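# Set the toppled nest block upright on the laser table

## Task

Get the nest block that has tipped over standing upright on the worktable of the laser marker, so that it stays upright with no help from the robot at the end.

## Robot and tools

Robot: two arms, left_arm and right_arm, each with a parallel two-finger gripper. Base positions in the scene frame: left_arm at (-0.005, +0.236, 0) m with quat_wxyz (+0.999, 0, 0, -0.054); right_arm at (+0.014, -0.282, 0) m with quat_wxyz (+0.996, 0, 0, +0.091). Scene frame: origin on the table top midway between the arms, +x out over the table, +z up, left_arm on the +y side. The arm names are labels only and do not match image left or right. Each gripper's fingers point along its own +z and close along its own y. The reported end_effector_position is the pinch point between the pads, roughly 1 cm short of the fingertips. At long reach the printed position can be off.

Joint ranges (rad), base to hand: waist -2.880..2.880, shoulder 0.000..3.142, elbow 0.000..3.019, wrist pitch -1.693..1.571, wrist yaw -1.571..1.571, wrist roll -2.094..2.094. An elbow never reaches fully straight.

Row format, used by both moving tools: exactly 14 numbers, each in [-1, 1]. The first 7 are for left_arm, the last 7 for right_arm, and both arms must be filled even when only one moves. Per arm the order is dx, dy, dz, rx, ry, rz, opening. dx..rz are an offset (not a pose) from the gripper's measured pose, expressed in that gripper's own axes; 1.0 equals 0.6 m of translation or 180 degrees of rotation; rx, ry, rz form a single rotation vector. Opening is absolute: +1 fully open (0.094 m), -1 closed.

execute_actions(actions): a list of up to 15 actions, run one after another. Each action is a table of up to 15 rows, one row per control step of 1/30 s; if fewer than 15 rows are given, the last row is repeated until 15 steps pass (one action is 0.5 s). All rows of an action are offsets from the pose measured when that action began (for the first action of a call, the last pose reported in this scene), not from the preceding row. An empty list just returns the current state and images.

move(target, speed, blocking): target is one 14-number row as above, an offset from the pose shown in this scene's latest result. Each gripper travels in a straight line, and both paths finish together, lasting 0.5 to 10 s (cut off at 10 s if longer). speed is the path's top speed in m/s, 0.002 to 0.5, default 0.25; rotation is capped at twice that in rad/s. Openings are sent at the start. Paths do not avoid obstacles or the other arm; grippers lag, may stray, and can exceed speed near full reach. Faster contact hits harder, and a target set deeper past contact pushes harder. With blocking=false you get a result after 0.5 s while motion continues; until a result shows the move ended, other moves and execute_actions are refused, so use wait or stop. The result adds a move: line giving the ending (done, off_target, moving, held, fault) and limits (paced = the pose sent was clipped; held = a check blocked some steps, after which the arm may speed well past speed), plus each gripper's remaining distance to its target. If only one arm is named, the other finished at rest.

wait(seconds): 0 to 10; lets time pass with the last commands held; returns early if a running move ends. stop(): brakes a running move; needs room, more when fast; fingers continue. zoom_image(camera, region): camera is cam_head_left or cam_head_right (both 504x504); region [x0, y0, x1, y1] in image pixels from the top-left, at most 504x504. read_manual(section): only returns licence texts. finished_scene(scene): ends scene 1 or 2 after the last command has been held; irreversible; replying without any tool call ends everything.

Controller behaviour: every control step the commanded pose is clipped to within 70 mm and 16 degrees of the current measured pose, then damped IK chases it, favouring position over orientation. After an action the arm goes only as far as its last clipped pose, so big offsets need further actions. Hand target lines show where each gripper is being driven. Arms tend to end about 1 cm or more low, and repeated zero offsets let them sink; to hold an arm still, send the correction back to its wanted pose in the first call of a reply and zeros afterwards, aiming higher if it still sags. A pose unreachable line means the clearance check altered or blocked that arm's command. A FAULT line is an arm stop.

Results: the state line gives each gripper's position (m) and quat_wxyz in the scene frame. grip_measured is the finger opening on the command scale; the last Joint positions value is the opening in metres. Readings may be off by about 1 mm. To hold something, command an opening below grip_measured, roughly 0.03 lower for a firm grip. Pad force tops out around 50 to 62 N, less on parts under 2 mm thick, with a brief spike at first contact.

Avoid: dropping or knocking anything off the table (that fails), arms striking or pressing each other hard (can end the scene), slams and very hard pushes. Brief external tugs on held parts or nudges to loose objects may happen. Holding loads heats motors: MOTOR HOT warns from 85 °C; at 100 °C an OVER-TEMPERATURE FAULT drops that arm until it cools. The block must stand on its own at the end, with the gripper released. Less robot time and smoother, lower-effort motion are better.

Each tool is called after "Call:" as name(argument=value, ...), one argument or row to a line, values as JSON.

## Session

Call:
execute_actions(
  actions=[],
)

Scene clock: 0.00 s.
left_arm: end_effector_position=(+0.7286, +0.6214, +0.2267) grip_measured=+1.000 end_effector_quat_wxyz=(+0.310, -0.400, +0.730, -0.460) | right_arm: end_effector_position=(+0.1129, -0.0563, +0.3915) grip_measured=+1.000 end_effector_quat_wxyz=(+0.639, -0.708, +0.293, -0.067)
Joint positions: left_arm=[ 0.766  2.262  2.173 -0.689  0.992 -0.788  0.094] | right_arm=[ 1.161  0.189  0.64  -0.632  0.265 -1.235  0.094]
Joint velocities: left_arm=[-0.005 -0.005  0.002  0.012 -0.066 -0.007  0.   ] | right_arm=[-0.005  0.005  0.002  0.012  0.022 -0.037  0.   ]
Hand target (left_arm): +0.732, +0.624, +0.249; +0.328, -0.387, +0.730, -0.457
Hand target (right_arm): +0.112, -0.060, +0.406; -0.650, +0.699, -0.292, +0.065

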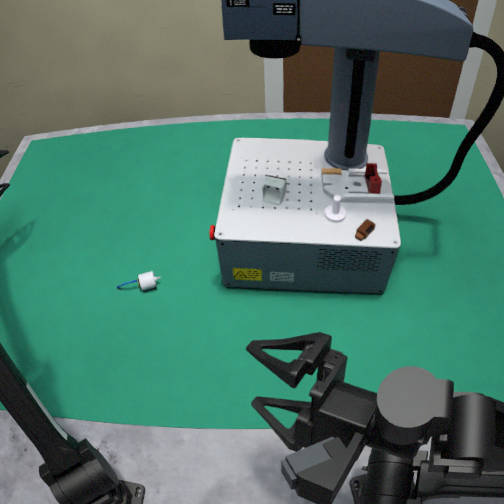

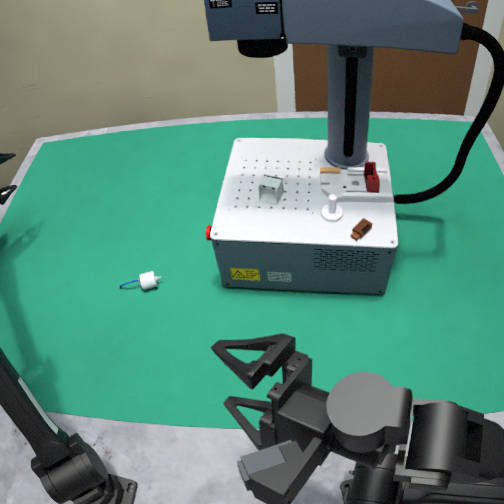

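Call:
zoom_image(
  camera="cam_head_left",
  region=[210, 130, 410, 300],
)

Call:
zoom_image(
  camera="cam_head_right",
  region=[210, 130, 410, 300],
)

Region (210, 130, 410, 300) of cam_head_left's 504x504 image, scaled by 2.520, with more detail than that image has; it fills the top 428 rows of this view, and the rest is white.

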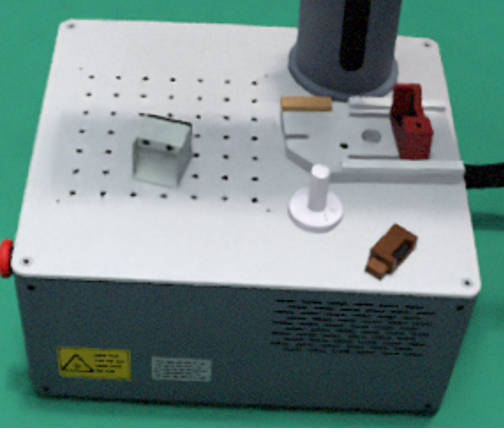

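Region (210, 130, 410, 300) of cam_head_right's 504x504 image, scaled by 2.520, with more detail than that image has; it fills the top 428 rows of this view, and the rest is white.

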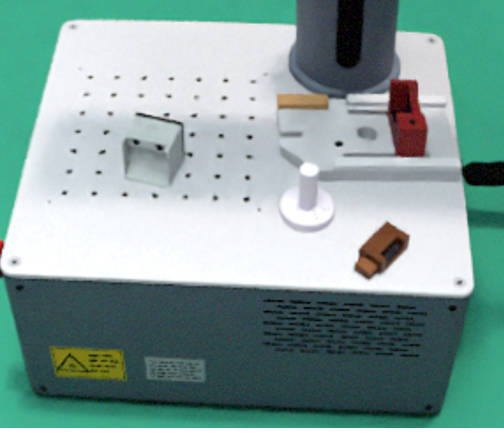

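Call:
move(
  target=[1.0,-0.171,-0.128,-0.101,-0.114,0.408,1, 0,0,-0.15,0,0,0,1],
  speed=0.3,
)

Scene clock: 5.13 s.
left_arm: end_effector_position=(+0.4049, +0.1059, +0.2939) grip_measured=+1.000 end_effector_quat_wxyz=(+0.580, -0.003, +0.814, -0.007) | right_arm: end_effector_position=(+0.0750, -0.1234, +0.3876) grip_measured=+1.000 end_effector_quat_wxyz=(-0.621, +0.742, -0.247, +0.056)
Joint positions: left_arm=[-0.372  0.899  0.655 -0.126 -0.444 -0.18   0.094] | right_arm=[ 2.29   0.108  0.775 -1.397  1.231 -0.638  0.094]
Joint velocities: left_arm=[-0.005 -0.024  0.007 -0.002 -0.051 -0.022  0.   ] | right_arm=[ 0.132  0.083  0.032 -0.256  0.139  0.315  0.   ]
Hand target (left_arm): +0.402, +0.108, +0.288; +0.575, +0.002, +0.818, -0.000
Hand target (right_arm): +0.079, -0.127, +0.407; -0.626, +0.733, -0.265, +0.029
Off the commanded pose (left_arm): 0.006 m, 1 deg.
Off the commanded pose (right_arm): 0.023 m, 7 deg.
move: off_target (right_arm)

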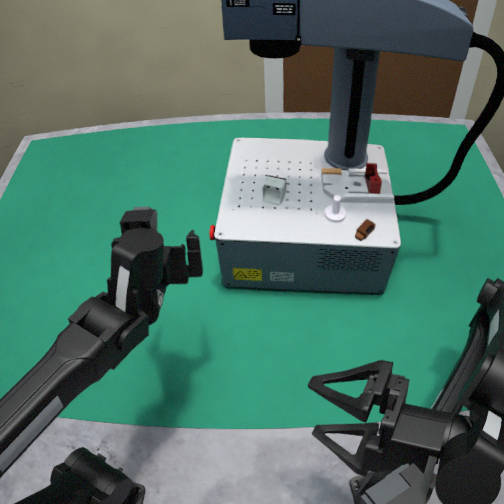

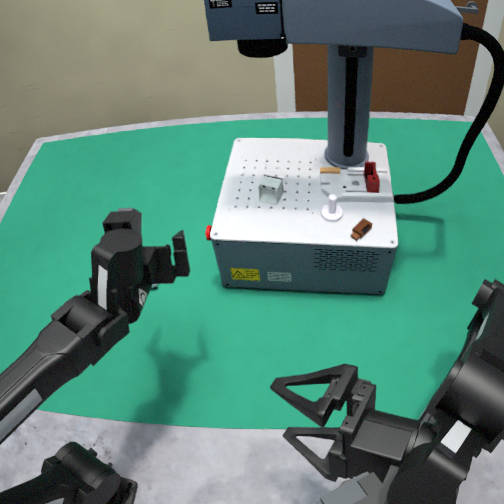

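Call:
move(
  target=[0.005,-0.217,0.18,0,0,0,1, 0,0,0,0,0,0,1],
)

Scene clock: 6.83 s.
left_arm: end_effector_position=(+0.4908, -0.0074, +0.2207) grip_measured=+1.000 end_effector_quat_wxyz=(+0.553, +0.012, +0.833, +0.017) | right_arm: end_effector_position=(+0.0744, -0.1230, +0.3872) grip_measured=+1.000 end_effector_quat_wxyz=(-0.621, +0.740, -0.254, +0.051)
Joint positions: left_arm=[-0.522  1.395  0.865  0.044 -0.588 -0.241  0.094] | right_arm=[ 2.299  0.115  0.777 -1.414  1.237 -0.599  0.094]
Joint velocities: left_arm=[-0.005 -0.024 -0.002 -0.012 -0.037 -0.037  0.   ] | right_arm=[-0.005 -0.005 -0.012 -0.002 -0.022 -0.051  0.   ]
Hand target (left_arm): +0.503, -0.022, +0.258; +0.580, -0.003, +0.815, -0.007
Hand target (right_arm): +0.075, -0.123, +0.388; -0.621, +0.742, -0.247, +0.056
Off the commanded pose (left_arm): 0.044 m, 5 deg.
Off the commanded pose (right_arm): 0.001 m, 1 deg.
move: off_target (left_arm)

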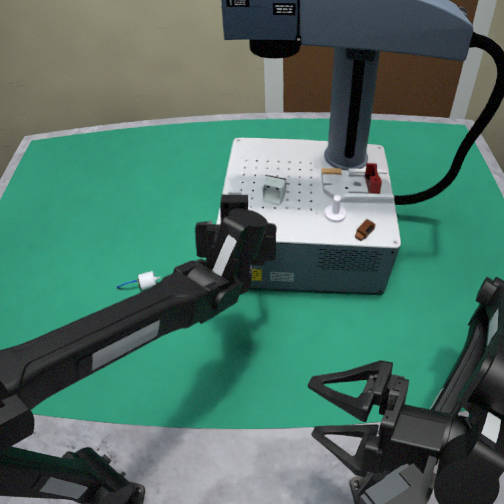

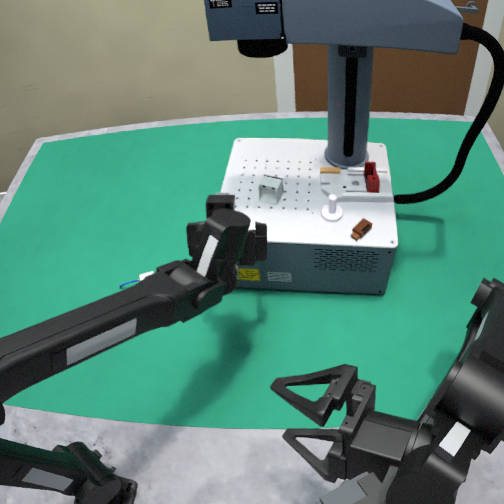

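Call:
move(
  target=[-0.07,-0.083,0.105,0.078,-0.015,0.028,1, 0,0,0,0,0,0,1],
  speed=0.15,
)

Scene clock: 9.07 s.
left_arm: end_effector_position=(+0.5398, -0.0516, +0.1979) grip_measured=+1.000 end_effector_quat_wxyz=(+0.534, +0.126, +0.834, -0.053) | right_arm: end_effector_position=(+0.0744, -0.1230, +0.3872) grip_measured=+1.000 end_effector_quat_wxyz=(-0.621, +0.740, -0.254, +0.051)
Joint positions: left_arm=[-0.456  1.542  0.968  0.117 -0.284 -0.086  0.094] | right_arm=[ 2.299  0.115  0.777 -1.414  1.237 -0.599  0.094]
Joint velocities: left_arm=[-0.005 -0.005 -0.007  0.002 -0.066  0.037  0.   ] | right_arm=[-0.015  0.005 -0.007 -0.022 -0.066  0.037  0.   ]
Hand target (left_arm): +0.562, -0.056, +0.234; +0.564, +0.116, +0.815, -0.061
Hand target (right_arm): +0.074, -0.123, +0.387; -0.621, +0.740, -0.254, +0.051
Off the commanded pose (left_arm): 0.044 m, 4 deg.
Off the commanded pose (right_arm): 0.000 m, 0 deg.
move: off_target (left_arm)

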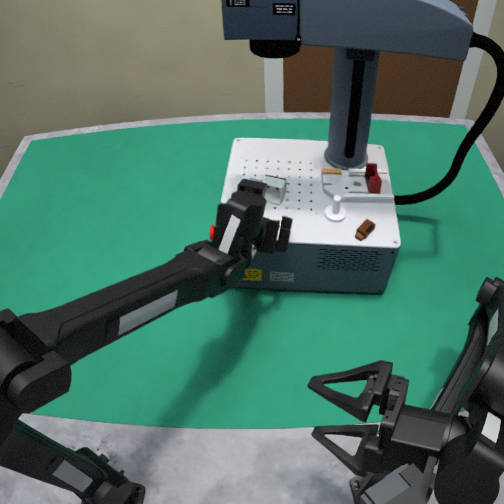

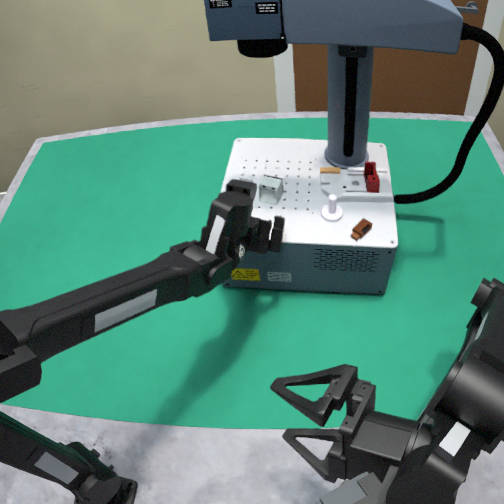

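Call:
move(
  target=[-0.10,0,0.085,0,-0.03,0,1, 0,0,0,0,0,0,1],
  speed=0.1,
)

Call:
zoom_image(
  camera="cam_head_right",
  region=[200, 130, 400, 300],
)

Scene clock: 10.70 s.
left_arm: end_effector_position=(+0.5837, -0.0682, +0.1981) grip_measured=+1.000 end_effector_quat_wxyz=(+0.545, +0.133, +0.826, -0.053) | right_arm: end_effector_position=(+0.0744, -0.1230, +0.3872) grip_measured=+1.000 end_effector_quat_wxyz=(-0.621, +0.740, -0.254, +0.051)
Joint positions: left_arm=[-0.437  1.652  1.087  0.137 -0.262 -0.056  0.094] | right_arm=[ 2.299  0.115  0.777 -1.414  1.237 -0.599  0.094]
Joint velocities: left_arm=[-0.005 -0.005  0.002  0.007 -0.051 -0.007  0.   ] | right_arm=[ 0.005 -0.005 -0.002  0.012 -0.051  0.007  0.   ]
Hand target (left_arm): +0.606, -0.071, +0.231; +0.573, +0.124, +0.808, -0.059
Hand target (right_arm): +0.074, -0.123, +0.387; -0.621, +0.740, -0.254, +0.051
Off the commanded pose (left_arm): 0.041 m, 4 deg.
Off the commanded pose (right_arm): 0.000 m, 0 deg.
move: off_target (left_arm)

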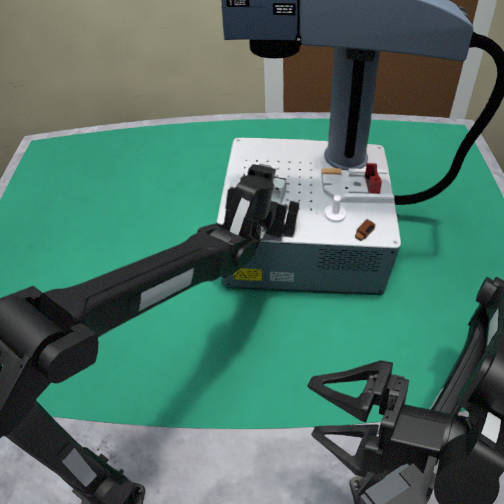

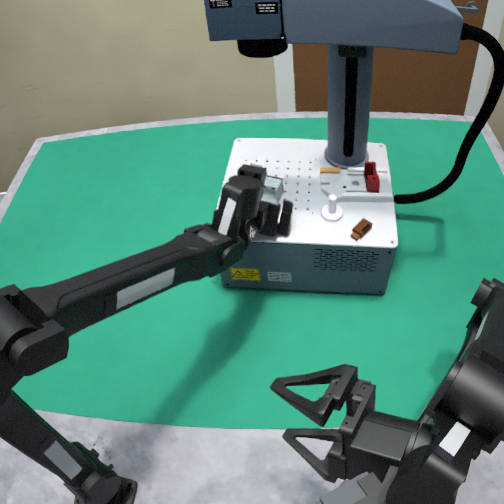

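Region (200, 130, 400, 300) of cam_head_right's 504x504 image, scaled by 2.520, with more detail than that image has; it fills the top 428 rows of this view, and the rest is white.

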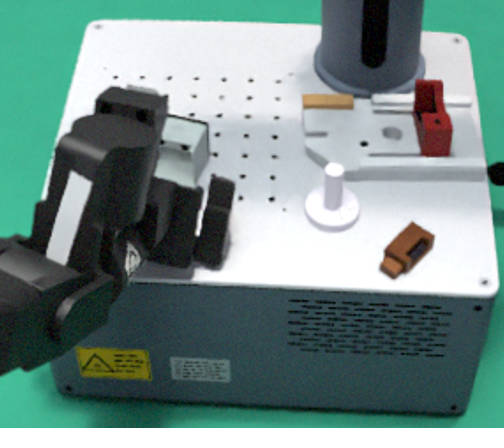

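Call:
move(
  target=[-0.095,0,0.115,0,-0.03,0,1, 0,0,0,0,0,0,1],
  speed=0.1,
)

Call:
zoom_image(
  camera="cam_head_right",
  region=[200, 130, 400, 300],
)

Scene clock: 12.40 s.
left_arm: end_effector_position=(+0.6435, -0.0924, +0.1998) grip_measured=+1.000 end_effector_quat_wxyz=(+0.561, +0.136, +0.814, -0.059) | right_arm: end_effector_position=(+0.0744, -0.1230, +0.3872) grip_measured=+1.000 end_effector_quat_wxyz=(-0.621, +0.740, -0.254, +0.051)
Joint positions: left_arm=[-0.416  1.797  1.264  0.15  -0.236 -0.034  0.094] | right_arm=[ 2.299  0.115  0.777 -1.414  1.237 -0.599  0.094]
Joint velocities: left_arm=[-0.005 -0.005 -0.002  0.007 -0.037  0.037  0.   ] | right_arm=[-0.005 -0.005  0.007 -0.012  0.007 -0.037  0.   ]
Hand target (left_arm): +0.664, -0.093, +0.223; +0.583, +0.131, +0.800, -0.059
Hand target (right_arm): +0.074, -0.123, +0.387; -0.621, +0.740, -0.254, +0.051
Off the commanded pose (left_arm): 0.032 m, 3 deg.
Off the commanded pose (right_arm): 0.000 m, 0 deg.
move: off_target (left_arm)

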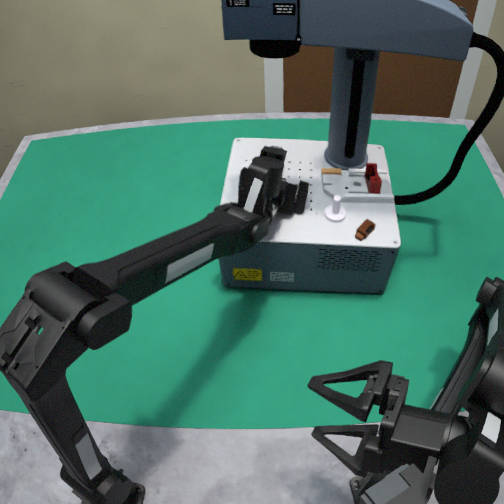

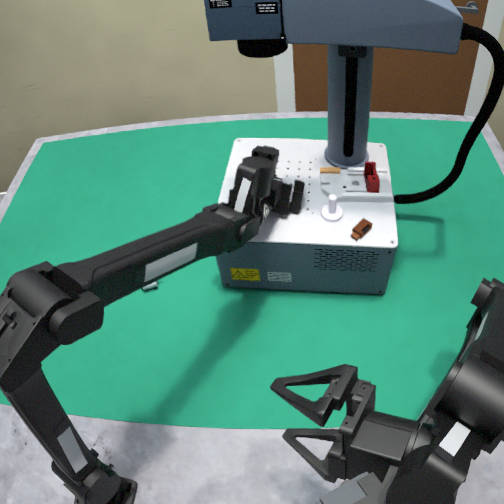

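Region (200, 130, 400, 300) of cam_head_right's 504x504 image, scaled by 2.520, with more detail than that image has; it fills the top 428 rows of this view, and the rest is white.

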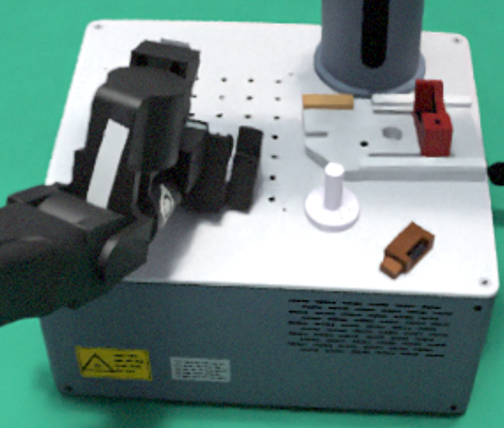

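Call:
move(
  target=[-0.05,0.012,0.018,0,-0.016,0,-0.2, 0,0,0,0,0,0,1],
  speed=0.1,
)

Call:
zoom_image(
  camera="cam_head_right",
  region=[200, 130, 400, 300],
)

Scene clock: 13.60 s.
left_arm: end_effector_position=(+0.6434, -0.0933, +0.1996) grip_measured=-0.183 end_effector_quat_wxyz=(+0.560, +0.141, +0.814, -0.062) | right_arm: end_effector_position=(+0.0744, -0.1230, +0.3872) grip_measured=+1.000 end_effector_quat_wxyz=(-0.621, +0.740, -0.254, +0.051)
Joint positions: left_arm=[-0.415  1.797  1.264  0.15  -0.224 -0.028  0.038] | right_arm=[ 2.299  0.115  0.777 -1.414  1.237 -0.599  0.094]
Joint velocities: left_arm=[-0.005 -0.015 -0.012 -0.002  0.007 -0.022 -0.001] | right_arm=[-0.005  0.005  0.002  0.012  0.051 -0.007  0.   ]
Hand target (left_arm): +0.663, -0.092, +0.224; +0.581, +0.135, +0.800, -0.063
Hand target (right_arm): +0.074, -0.123, +0.387; -0.621, +0.740, -0.254, +0.051
Off the commanded pose (left_arm): 0.033 m, 3 deg.
Off the commanded pose (right_arm): 0.000 m, 0 deg.
move: off_target (left_arm)

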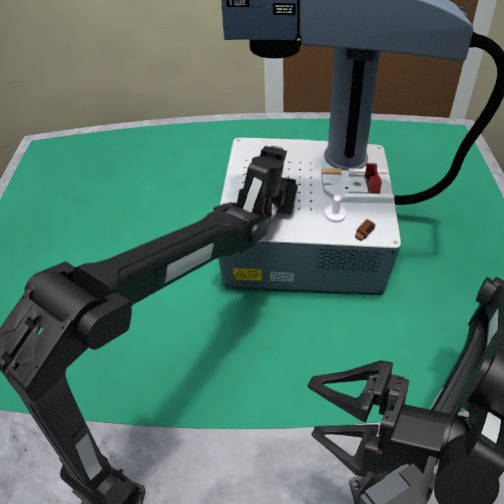

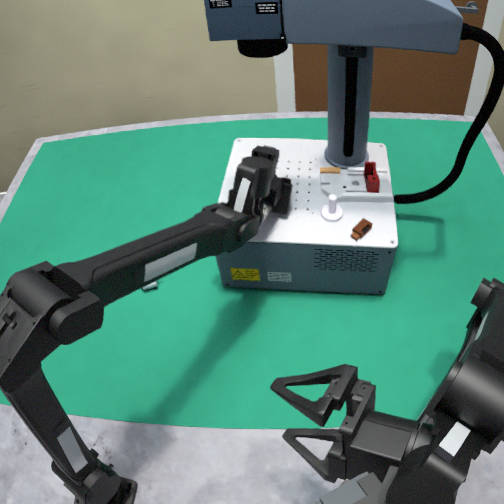

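Region (200, 130, 400, 300) of cam_head_right's 504x504 image, scaled by 2.520, with more detail than that image has; it fills the top 428 rows of this view, and the rest is white.

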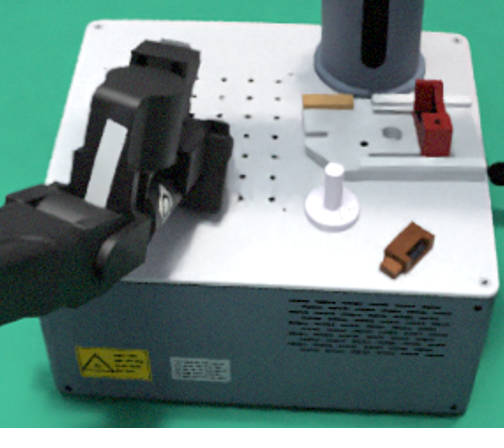

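Ambiguous; close further.

Call:
move(
  target=[-0.05,0,0.018,0,-0.016,0,-0.26, 0,0,0,0,0,0,1],
  speed=0.1,
)

Scene clock: 14.60 s.
left_arm: end_effector_position=(+0.6434, -0.0934, +0.1996) grip_measured=-0.187 end_effector_quat_wxyz=(+0.560, +0.142, +0.814, -0.062) | right_arm: end_effector_position=(+0.0744, -0.1230, +0.3872) grip_measured=+1.000 end_effector_quat_wxyz=(-0.621, +0.740, -0.254, +0.051)
Joint positions: left_arm=[-0.415  1.797  1.264  0.15  -0.224 -0.027  0.038] | right_arm=[ 2.299  0.115  0.777 -1.414  1.237 -0.599  0.094]
Joint velocities: left_arm=[-0.015 -0.015 -0.007 -0.027 -0.037 -0.066 -0.001] | right_arm=[-0.015 -0.034  0.002  0.017  0.037  0.007  0.   ]
Hand target (left_arm): +0.661, -0.100, +0.224; +0.581, +0.140, +0.799, -0.065
Hand target (right_arm): +0.074, -0.123, +0.387; -0.621, +0.740, -0.254, +0.051
Off the commanded pose (left_arm): 0.032 m, 3 deg.
Off the commanded pose (right_arm): 0.000 m, 0 deg.
move: off_target (left_arm)

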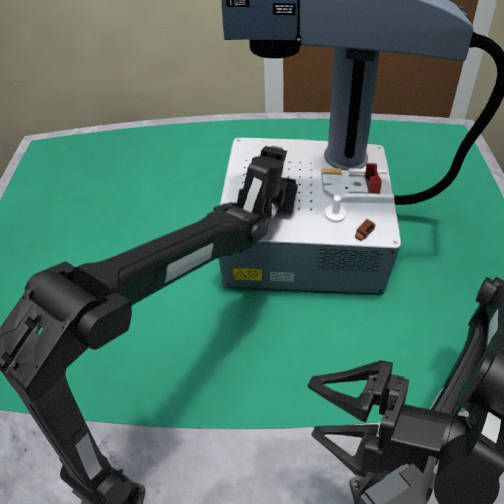

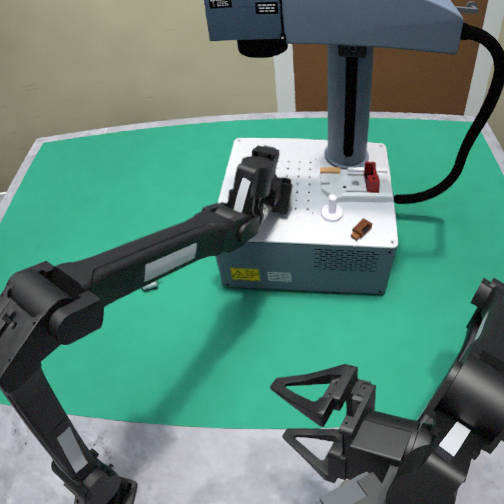

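Call:
move(
  target=[-0.10,0,-0.06,0,0,0,-0.26, 0,0,0,0,0,0,1],
  speed=0.1,
)

Call:
move(
  target=[-0.03,0,-0.07,0,0.49,0,-0.26, 0,0,0,0,0,0,1],
  speed=0.2,
)

Scene clock: 16.17 s.
left_arm: end_effector_position=(+0.6245, -0.0810, +0.2260) grip_measured=-0.187 end_effector_quat_wxyz=(+0.535, +0.147, +0.831, -0.049) | right_arm: end_effector_position=(+0.0744, -0.1230, +0.3872) grip_measured=+1.000 end_effector_quat_wxyz=(-0.621, +0.740, -0.254, +0.051)
Joint positions: left_arm=[-0.415  1.71   1.264 -0.004 -0.232 -0.026  0.038] | right_arm=[ 2.299  0.115  0.777 -1.414  1.237 -0.599  0.094]
Joint velocities: left_arm=[ 0.005 -0.005 -0.022 -0.012 -0.007  0.007  0.001] | right_arm=[-0.015 -0.015 -0.002 -0.012 -0.11  -0.022  0.   ]
Hand target (left_arm): +0.629, -0.094, +0.268; +0.560, +0.142, +0.814, -0.062
Hand target (right_arm): +0.074, -0.123, +0.387; -0.621, +0.740, -0.254, +0.051
Off the commanded pose (left_arm): 0.045 m, 4 deg.
Off the commanded pose (right_arm): 0.000 m, 0 deg.
move: off_target (left_arm)

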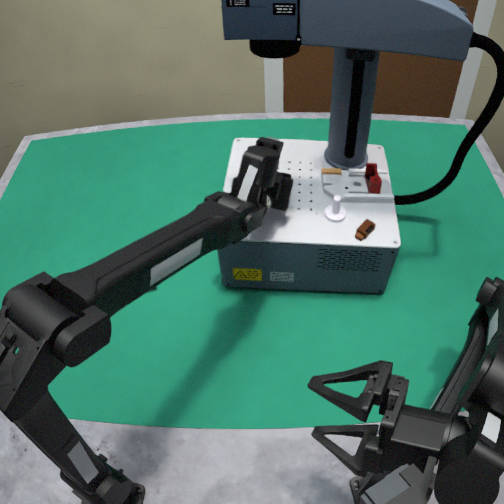

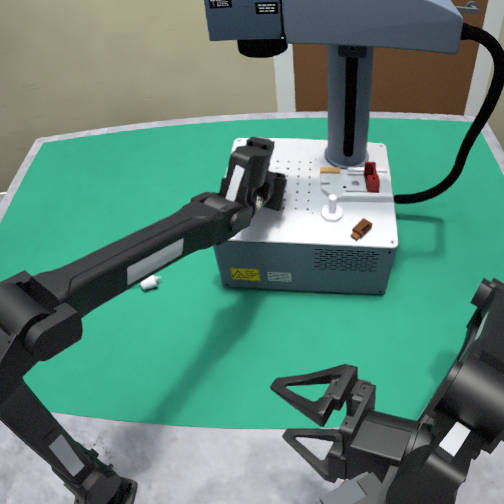

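Scene clock: 20.30 s.
left_arm: end_effector_position=(+0.5891, -0.0831, +0.2194) grip_measured=-0.188 end_effector_quat_wxyz=(+0.022, +0.153, +0.988, -0.001) | right_arm: end_effector_position=(+0.0744, -0.1230, +0.3872) grip_measured=+1.000 end_effector_quat_wxyz=(-0.621, +0.740, -0.254, +0.051)
Joint positions: left_arm=[-0.389  2.15   2.294 -1.672 -0.013 -0.188  0.038] | right_arm=[ 2.299  0.115  0.777 -1.414  1.237 -0.599  0.094]
Joint velocities: left_arm=[ 0.024 -0.005  0.002 -0.012  0.066 -0.066  0.001] | right_arm=[ 0.005  0.005 -0.002  0.002  0.007  0.022  0.   ]
Hand target (left_arm): +0.595, -0.076, +0.260; +0.055, +0.144, +0.988, -0.014
Hand target (right_arm): +0.074, -0.123, +0.387; -0.621, +0.740, -0.254, +0.051
Off the commanded pose (left_arm): 0.042 m, 26 deg; orientation clipped at the last step of the last action.
Off the commanded pose (right_arm): 0.000 m, 0 deg.
joint sent to its limit (left arm) — the command would take joint 4 (wrist pitch) past its lower limit, so that joint was sent only as far as its limit.
move: off_target (left_arm); limits=paced

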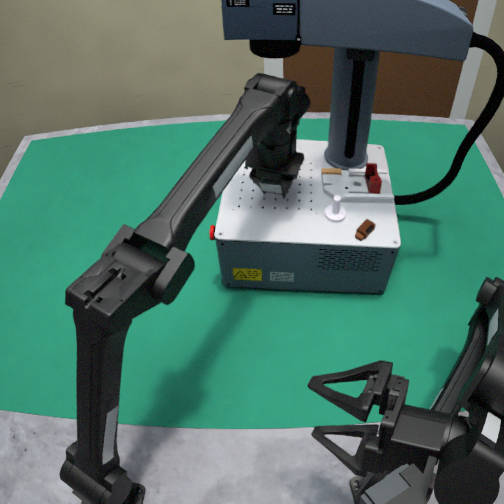

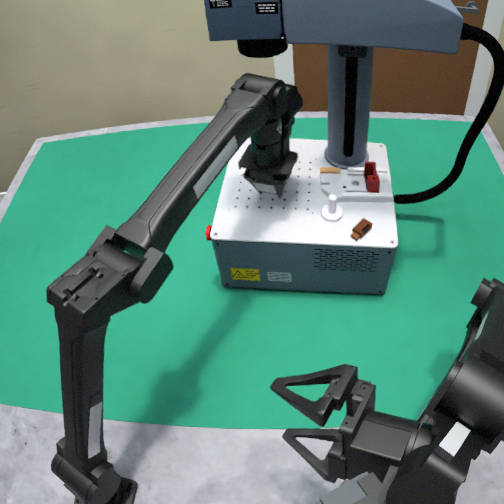

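Call:
move(
  target=[0.07,0,-0.05,0,0.08,0,-0.26, 0,0,0,0,0,0,1],
  speed=0.1,
)

Call:
zoom_image(
  camera="cam_head_right",
  region=[200, 110, 400, 280],
)

Scene clock: 22.43 s.
left_arm: end_effector_position=(+0.5542, -0.0720, +0.2303) grip_measured=-0.188 end_effector_quat_wxyz=(-0.002, +0.153, +0.988, -0.014) | right_arm: end_effector_position=(+0.0744, -0.1230, +0.3872) grip_measured=+1.000 end_effector_quat_wxyz=(-0.621, +0.740, -0.254, +0.051)
Joint positions: left_arm=[-0.388  2.051  2.159 -1.672  0.028 -0.188  0.038] | right_arm=[ 2.299  0.115  0.777 -1.414  1.237 -0.599  0.094]
Joint velocities: left_arm=[-0.015 -0.005 -0.017  0.012  0.066 -0.007 -0.001] | right_arm=[ 0.005 -0.015  0.007  0.002 -0.007  0.022  0.   ]
Hand target (left_arm): +0.547, -0.069, +0.246; +0.004, +0.151, +0.988, -0.018
Hand target (right_arm): +0.074, -0.123, +0.387; -0.621, +0.740, -0.254, +0.051
Off the commanded pose (left_arm): 0.018 m, 12 deg.
Off the commanded pose (right_arm): 0.000 m, 0 deg.
joint sent to its limit (left arm) — the command would take joint 4 (wrist pitch) past its lower limit, so that joint was sent only as far as its limit.
move: off_target (left_arm)

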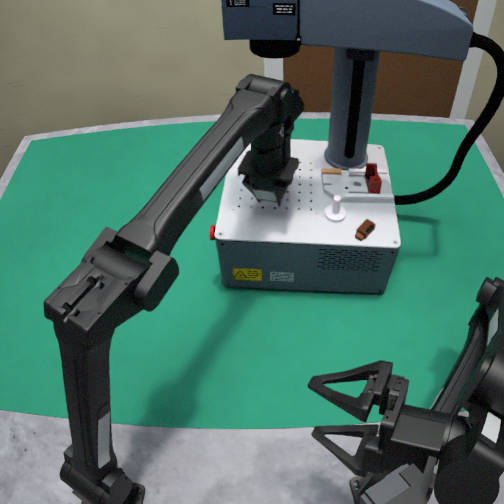

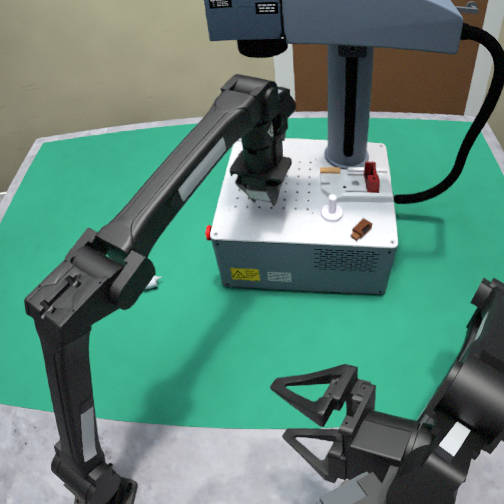

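Region (200, 110, 400, 280) of cam_head_right's 504x504 image, scaled by 2.520, with more detail than that image has; it fills the top 428 rows of this view, and the rest is white.

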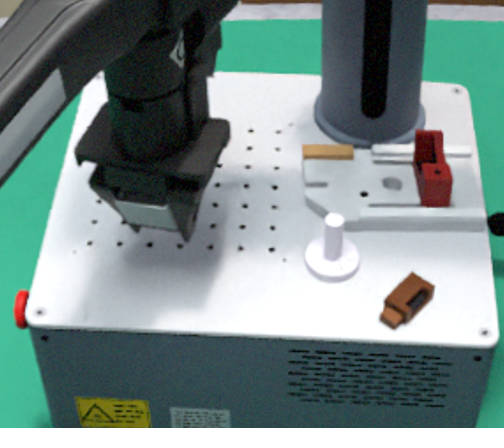

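Call:
move(
  target=[0.0,0,0.01,0,0.03,0,-0.26, 0,0,0,0,0,0,1],
  speed=0.05,
)

Call:
zoom_image(
  camera="cam_head_right",
  region=[200, 110, 400, 280],
)

Call:
move(
  target=[0.0,0,0.01,0,0.03,0,-0.26, 0,0,0,0,0,0,1],
  speed=0.05,
)

Call:
zoom_image(
  camera="cam_head_right",
  region=[200, 110, 400, 280],
)

Scene clock: 24.20 s.
left_arm: end_effector_position=(+0.5538, -0.0744, +0.2238) grip_measured=-0.188 end_effector_quat_wxyz=(-0.009, +0.153, +0.988, -0.019) | right_arm: end_effector_position=(+0.0744, -0.1230, +0.3872) grip_measured=+1.000 end_effector_quat_wxyz=(-0.621, +0.740, -0.254, +0.051)
Joint positions: left_arm=[-0.388  2.061  2.158 -1.672  0.042 -0.188  0.038] | right_arm=[ 2.299  0.115  0.777 -1.414  1.237 -0.599  0.094]
Joint velocities: left_arm=[-0.005  0.005 -0.012 -0.002 -0.037 -0.022 -0.001] | right_arm=[-0.015 -0.005 -0.007 -0.002  0.051 -0.007  0.   ]
Hand target (left_arm): +0.554, -0.072, +0.224; -0.014, +0.153, +0.988, -0.019
Hand target (right_arm): +0.074, -0.123, +0.387; -0.621, +0.740, -0.254, +0.051
Off the commanded pose (left_arm): 0.002 m, 5 deg.
Off the commanded pose (right_arm): 0.000 m, 0 deg.
joint sent to its limit (left arm) — the command would take joint 4 (wrist pitch) past its lower limit, so that joint was sent only as far as its limit.
move: off_target (left_arm)

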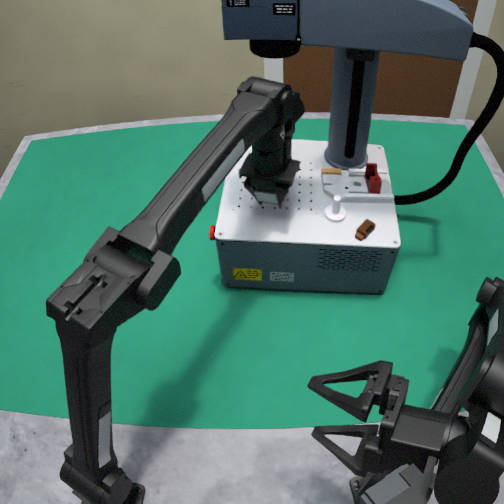

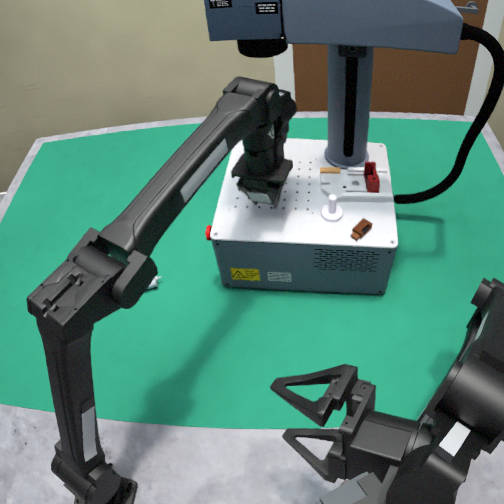

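Region (200, 110, 400, 280) of cam_head_right's 504x504 image, scaled by 2.520, with more detail than that image has; it fills the top 428 rows of this view, and the rest is white.

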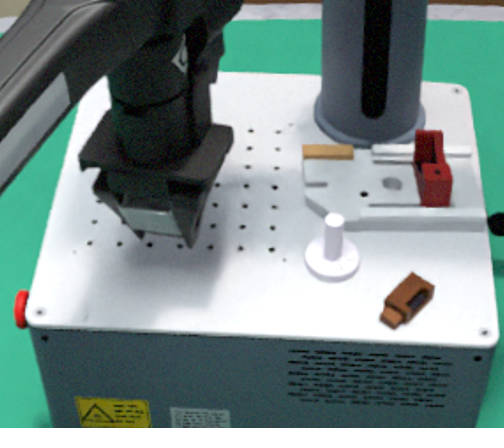

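Scene clock: 25.37 s.
left_arm: end_effector_position=(+0.5535, -0.0769, +0.2177) grip_measured=-0.188 end_effector_quat_wxyz=(-0.016, +0.153, +0.988, -0.024) | right_arm: end_effector_position=(+0.0744, -0.1230, +0.3872) grip_measured=+1.000 end_effector_quat_wxyz=(-0.621, +0.740, -0.254, +0.051)
Joint positions: left_arm=[-0.388  2.071  2.158 -1.672  0.055 -0.188  0.038] | right_arm=[ 2.299  0.115  0.777 -1.414  1.237 -0.599  0.094]
Joint velocities: left_arm=[-0.034  0.015 -0.017 -0.007 -0.007 -0.066  0.001] | right_arm=[-0.005 -0.005  0.002  0.002  0.051 -0.007  0.   ]
Hand target (left_arm): +0.553, -0.074, +0.217; -0.021, +0.153, +0.988, -0.024
Hand target (right_arm): +0.074, -0.123, +0.387; -0.621, +0.740, -0.254, +0.051
Off the commanded pose (left_arm): 0.002 m, 5 deg.
Off the commanded pose (right_arm): 0.000 m, 0 deg.
joint sent to its limit (left arm) — the command would take joint 4 (wrist pitch) past its lower limit, so that joint was sent only as far as its limit.
move: off_target (left_arm)

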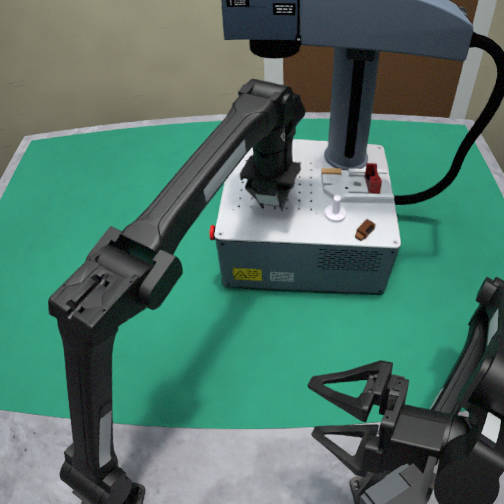

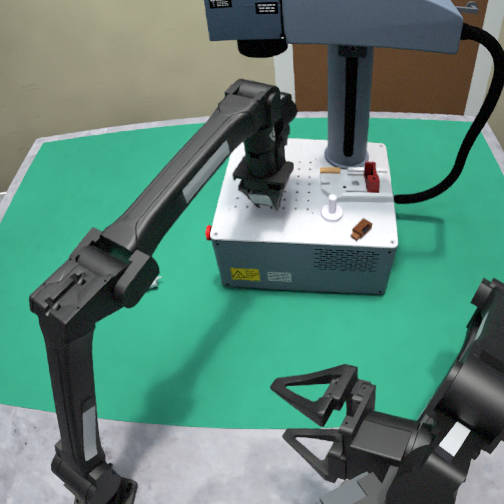

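Region (200, 110, 400, 280) of cam_head_right's 504x504 image, scaled by 2.520, with more detail than that image has; it fills the top 428 rows of this view, and the rest is white.

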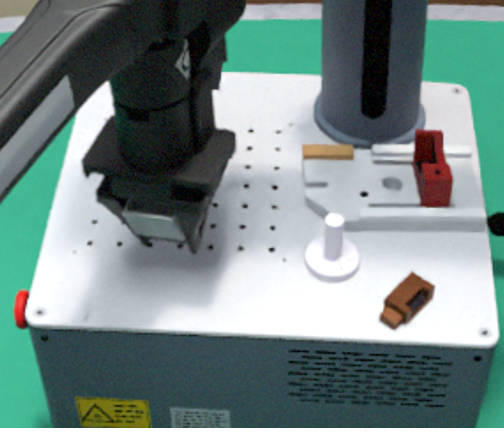

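Call:
move(
  target=[0.0,0,0.035,0,0.01,0,-0.26, 0,0,0,0,0,0,1],
  speed=0.03,
)

Call:
zoom_image(
  camera="cam_head_right",
  region=[200, 110, 400, 280],
)

Scene clock: 26.83 s.
left_arm: end_effector_position=(+0.5514, -0.0761, +0.1978) grip_measured=-0.188 end_effector_quat_wxyz=(-0.035, +0.152, +0.988, -0.018) | right_arm: end_effector_position=(+0.0744, -0.1230, +0.3872) grip_measured=+1.000 end_effector_quat_wxyz=(-0.621, +0.740, -0.254, +0.051)
Joint positions: left_arm=[-0.388  2.093  2.141 -1.672  0.057 -0.188  0.038] | right_arm=[ 2.299  0.115  0.777 -1.414  1.237 -0.599  0.094]
Joint velocities: left_arm=[-0.015 -0.005  0.007 -0.012  0.022  0.022  0.001] | right_arm=[-0.015  0.015 -0.002 -0.002 -0.066 -0.022  0.   ]
Hand target (left_arm): +0.553, -0.078, +0.197; -0.032, +0.153, +0.987, -0.021
Hand target (right_arm): +0.074, -0.123, +0.387; -0.621, +0.740, -0.254, +0.051
Off the commanded pose (left_arm): 0.002 m, 1 deg.
Off the commanded pose (right_arm): 0.000 m, 0 deg.
move: done

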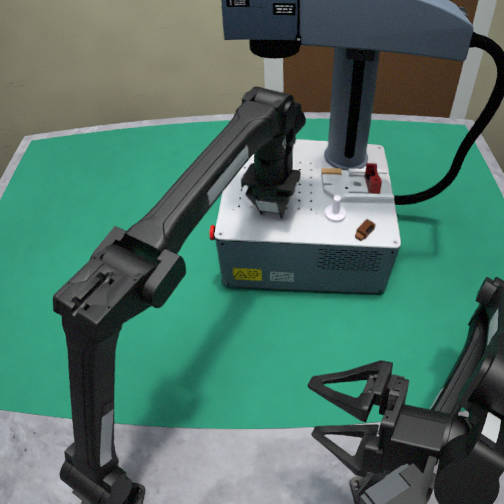

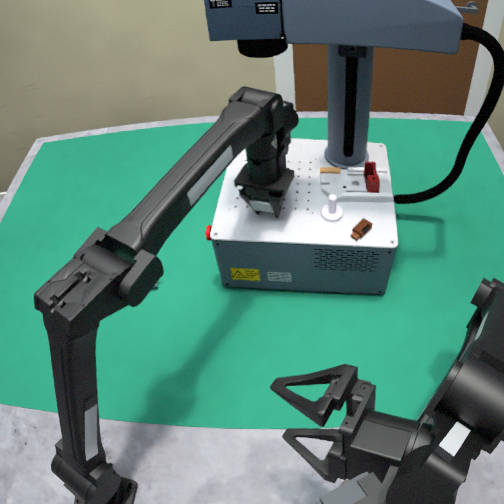

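Region (200, 110, 400, 280) of cam_head_right's 504x504 image, scaled by 2.520, with more detail than that image has; it fills the top 428 rows of this view, and the rest is white.

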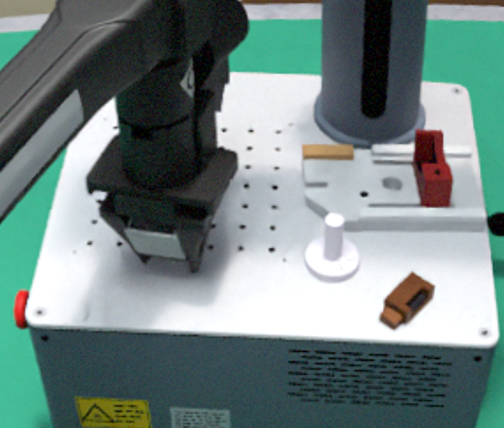

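Call:
move(
  target=[0.0,0,0.025,0,0.01,0,-0.26, 0,0,0,0,0,0,1],
  speed=0.02,
)

Call:
zoom_image(
  camera="cam_head_right",
  region=[200, 110, 400, 280],
)

Scene clock: 28.37 s.
left_arm: end_effector_position=(+0.5516, -0.0764, +0.1950) grip_measured=-0.188 end_effector_quat_wxyz=(-0.037, +0.152, +0.987, -0.017) | right_arm: end_effector_position=(+0.0744, -0.1230, +0.3872) grip_measured=+1.000 end_effector_quat_wxyz=(-0.621, +0.740, -0.254, +0.051)
Joint positions: left_arm=[-0.388  2.098  2.141 -1.672  0.058 -0.188  0.038] | right_arm=[ 2.299  0.115  0.777 -1.414  1.237 -0.599  0.094]
Joint velocities: left_arm=[-0.005 -0.015 -0.007 -0.007  0.007  0.007  0.   ] | right_arm=[-0.015  0.015  0.012  0.007 -0.007 -0.022  0.   ]
Hand target (left_arm): +0.550, -0.076, +0.183; -0.050, +0.153, +0.987, -0.015
Hand target (right_arm): +0.074, -0.123, +0.387; -0.621, +0.740, -0.254, +0.051
Off the commanded pose (left_arm): 0.012 m, 2 deg.
Off the commanded pose (right_arm): 0.000 m, 0 deg.
move: off_target (left_arm)

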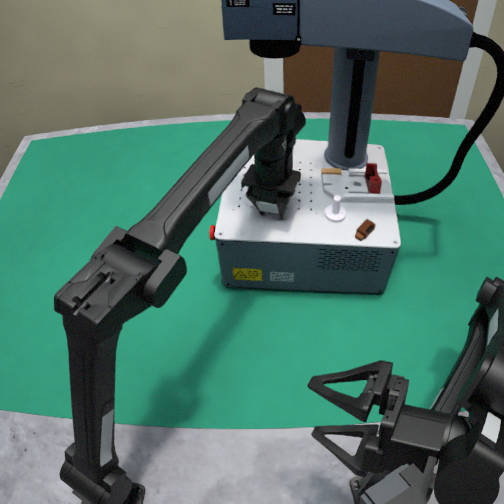

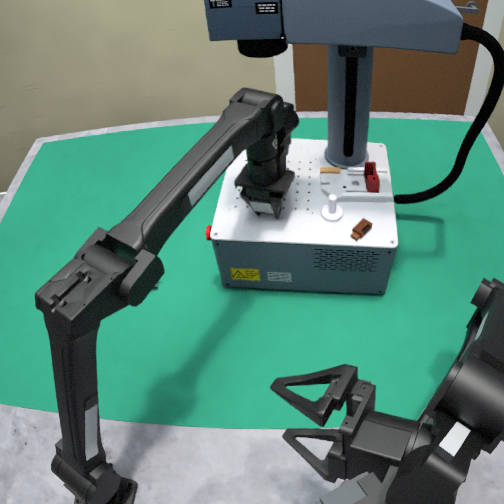

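Region (200, 110, 400, 280) of cam_head_right's 504x504 image, scaled by 2.520, with more detail than that image has; it fills the top 428 rows of this view, and the rest is white.

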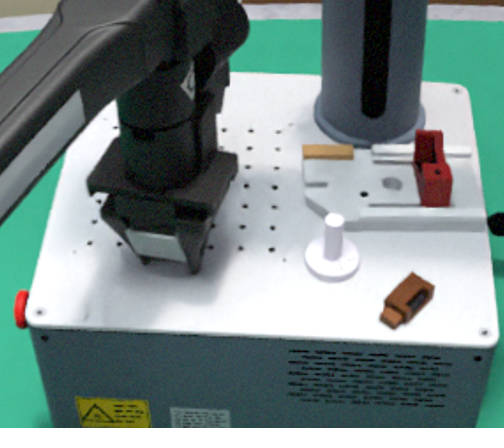

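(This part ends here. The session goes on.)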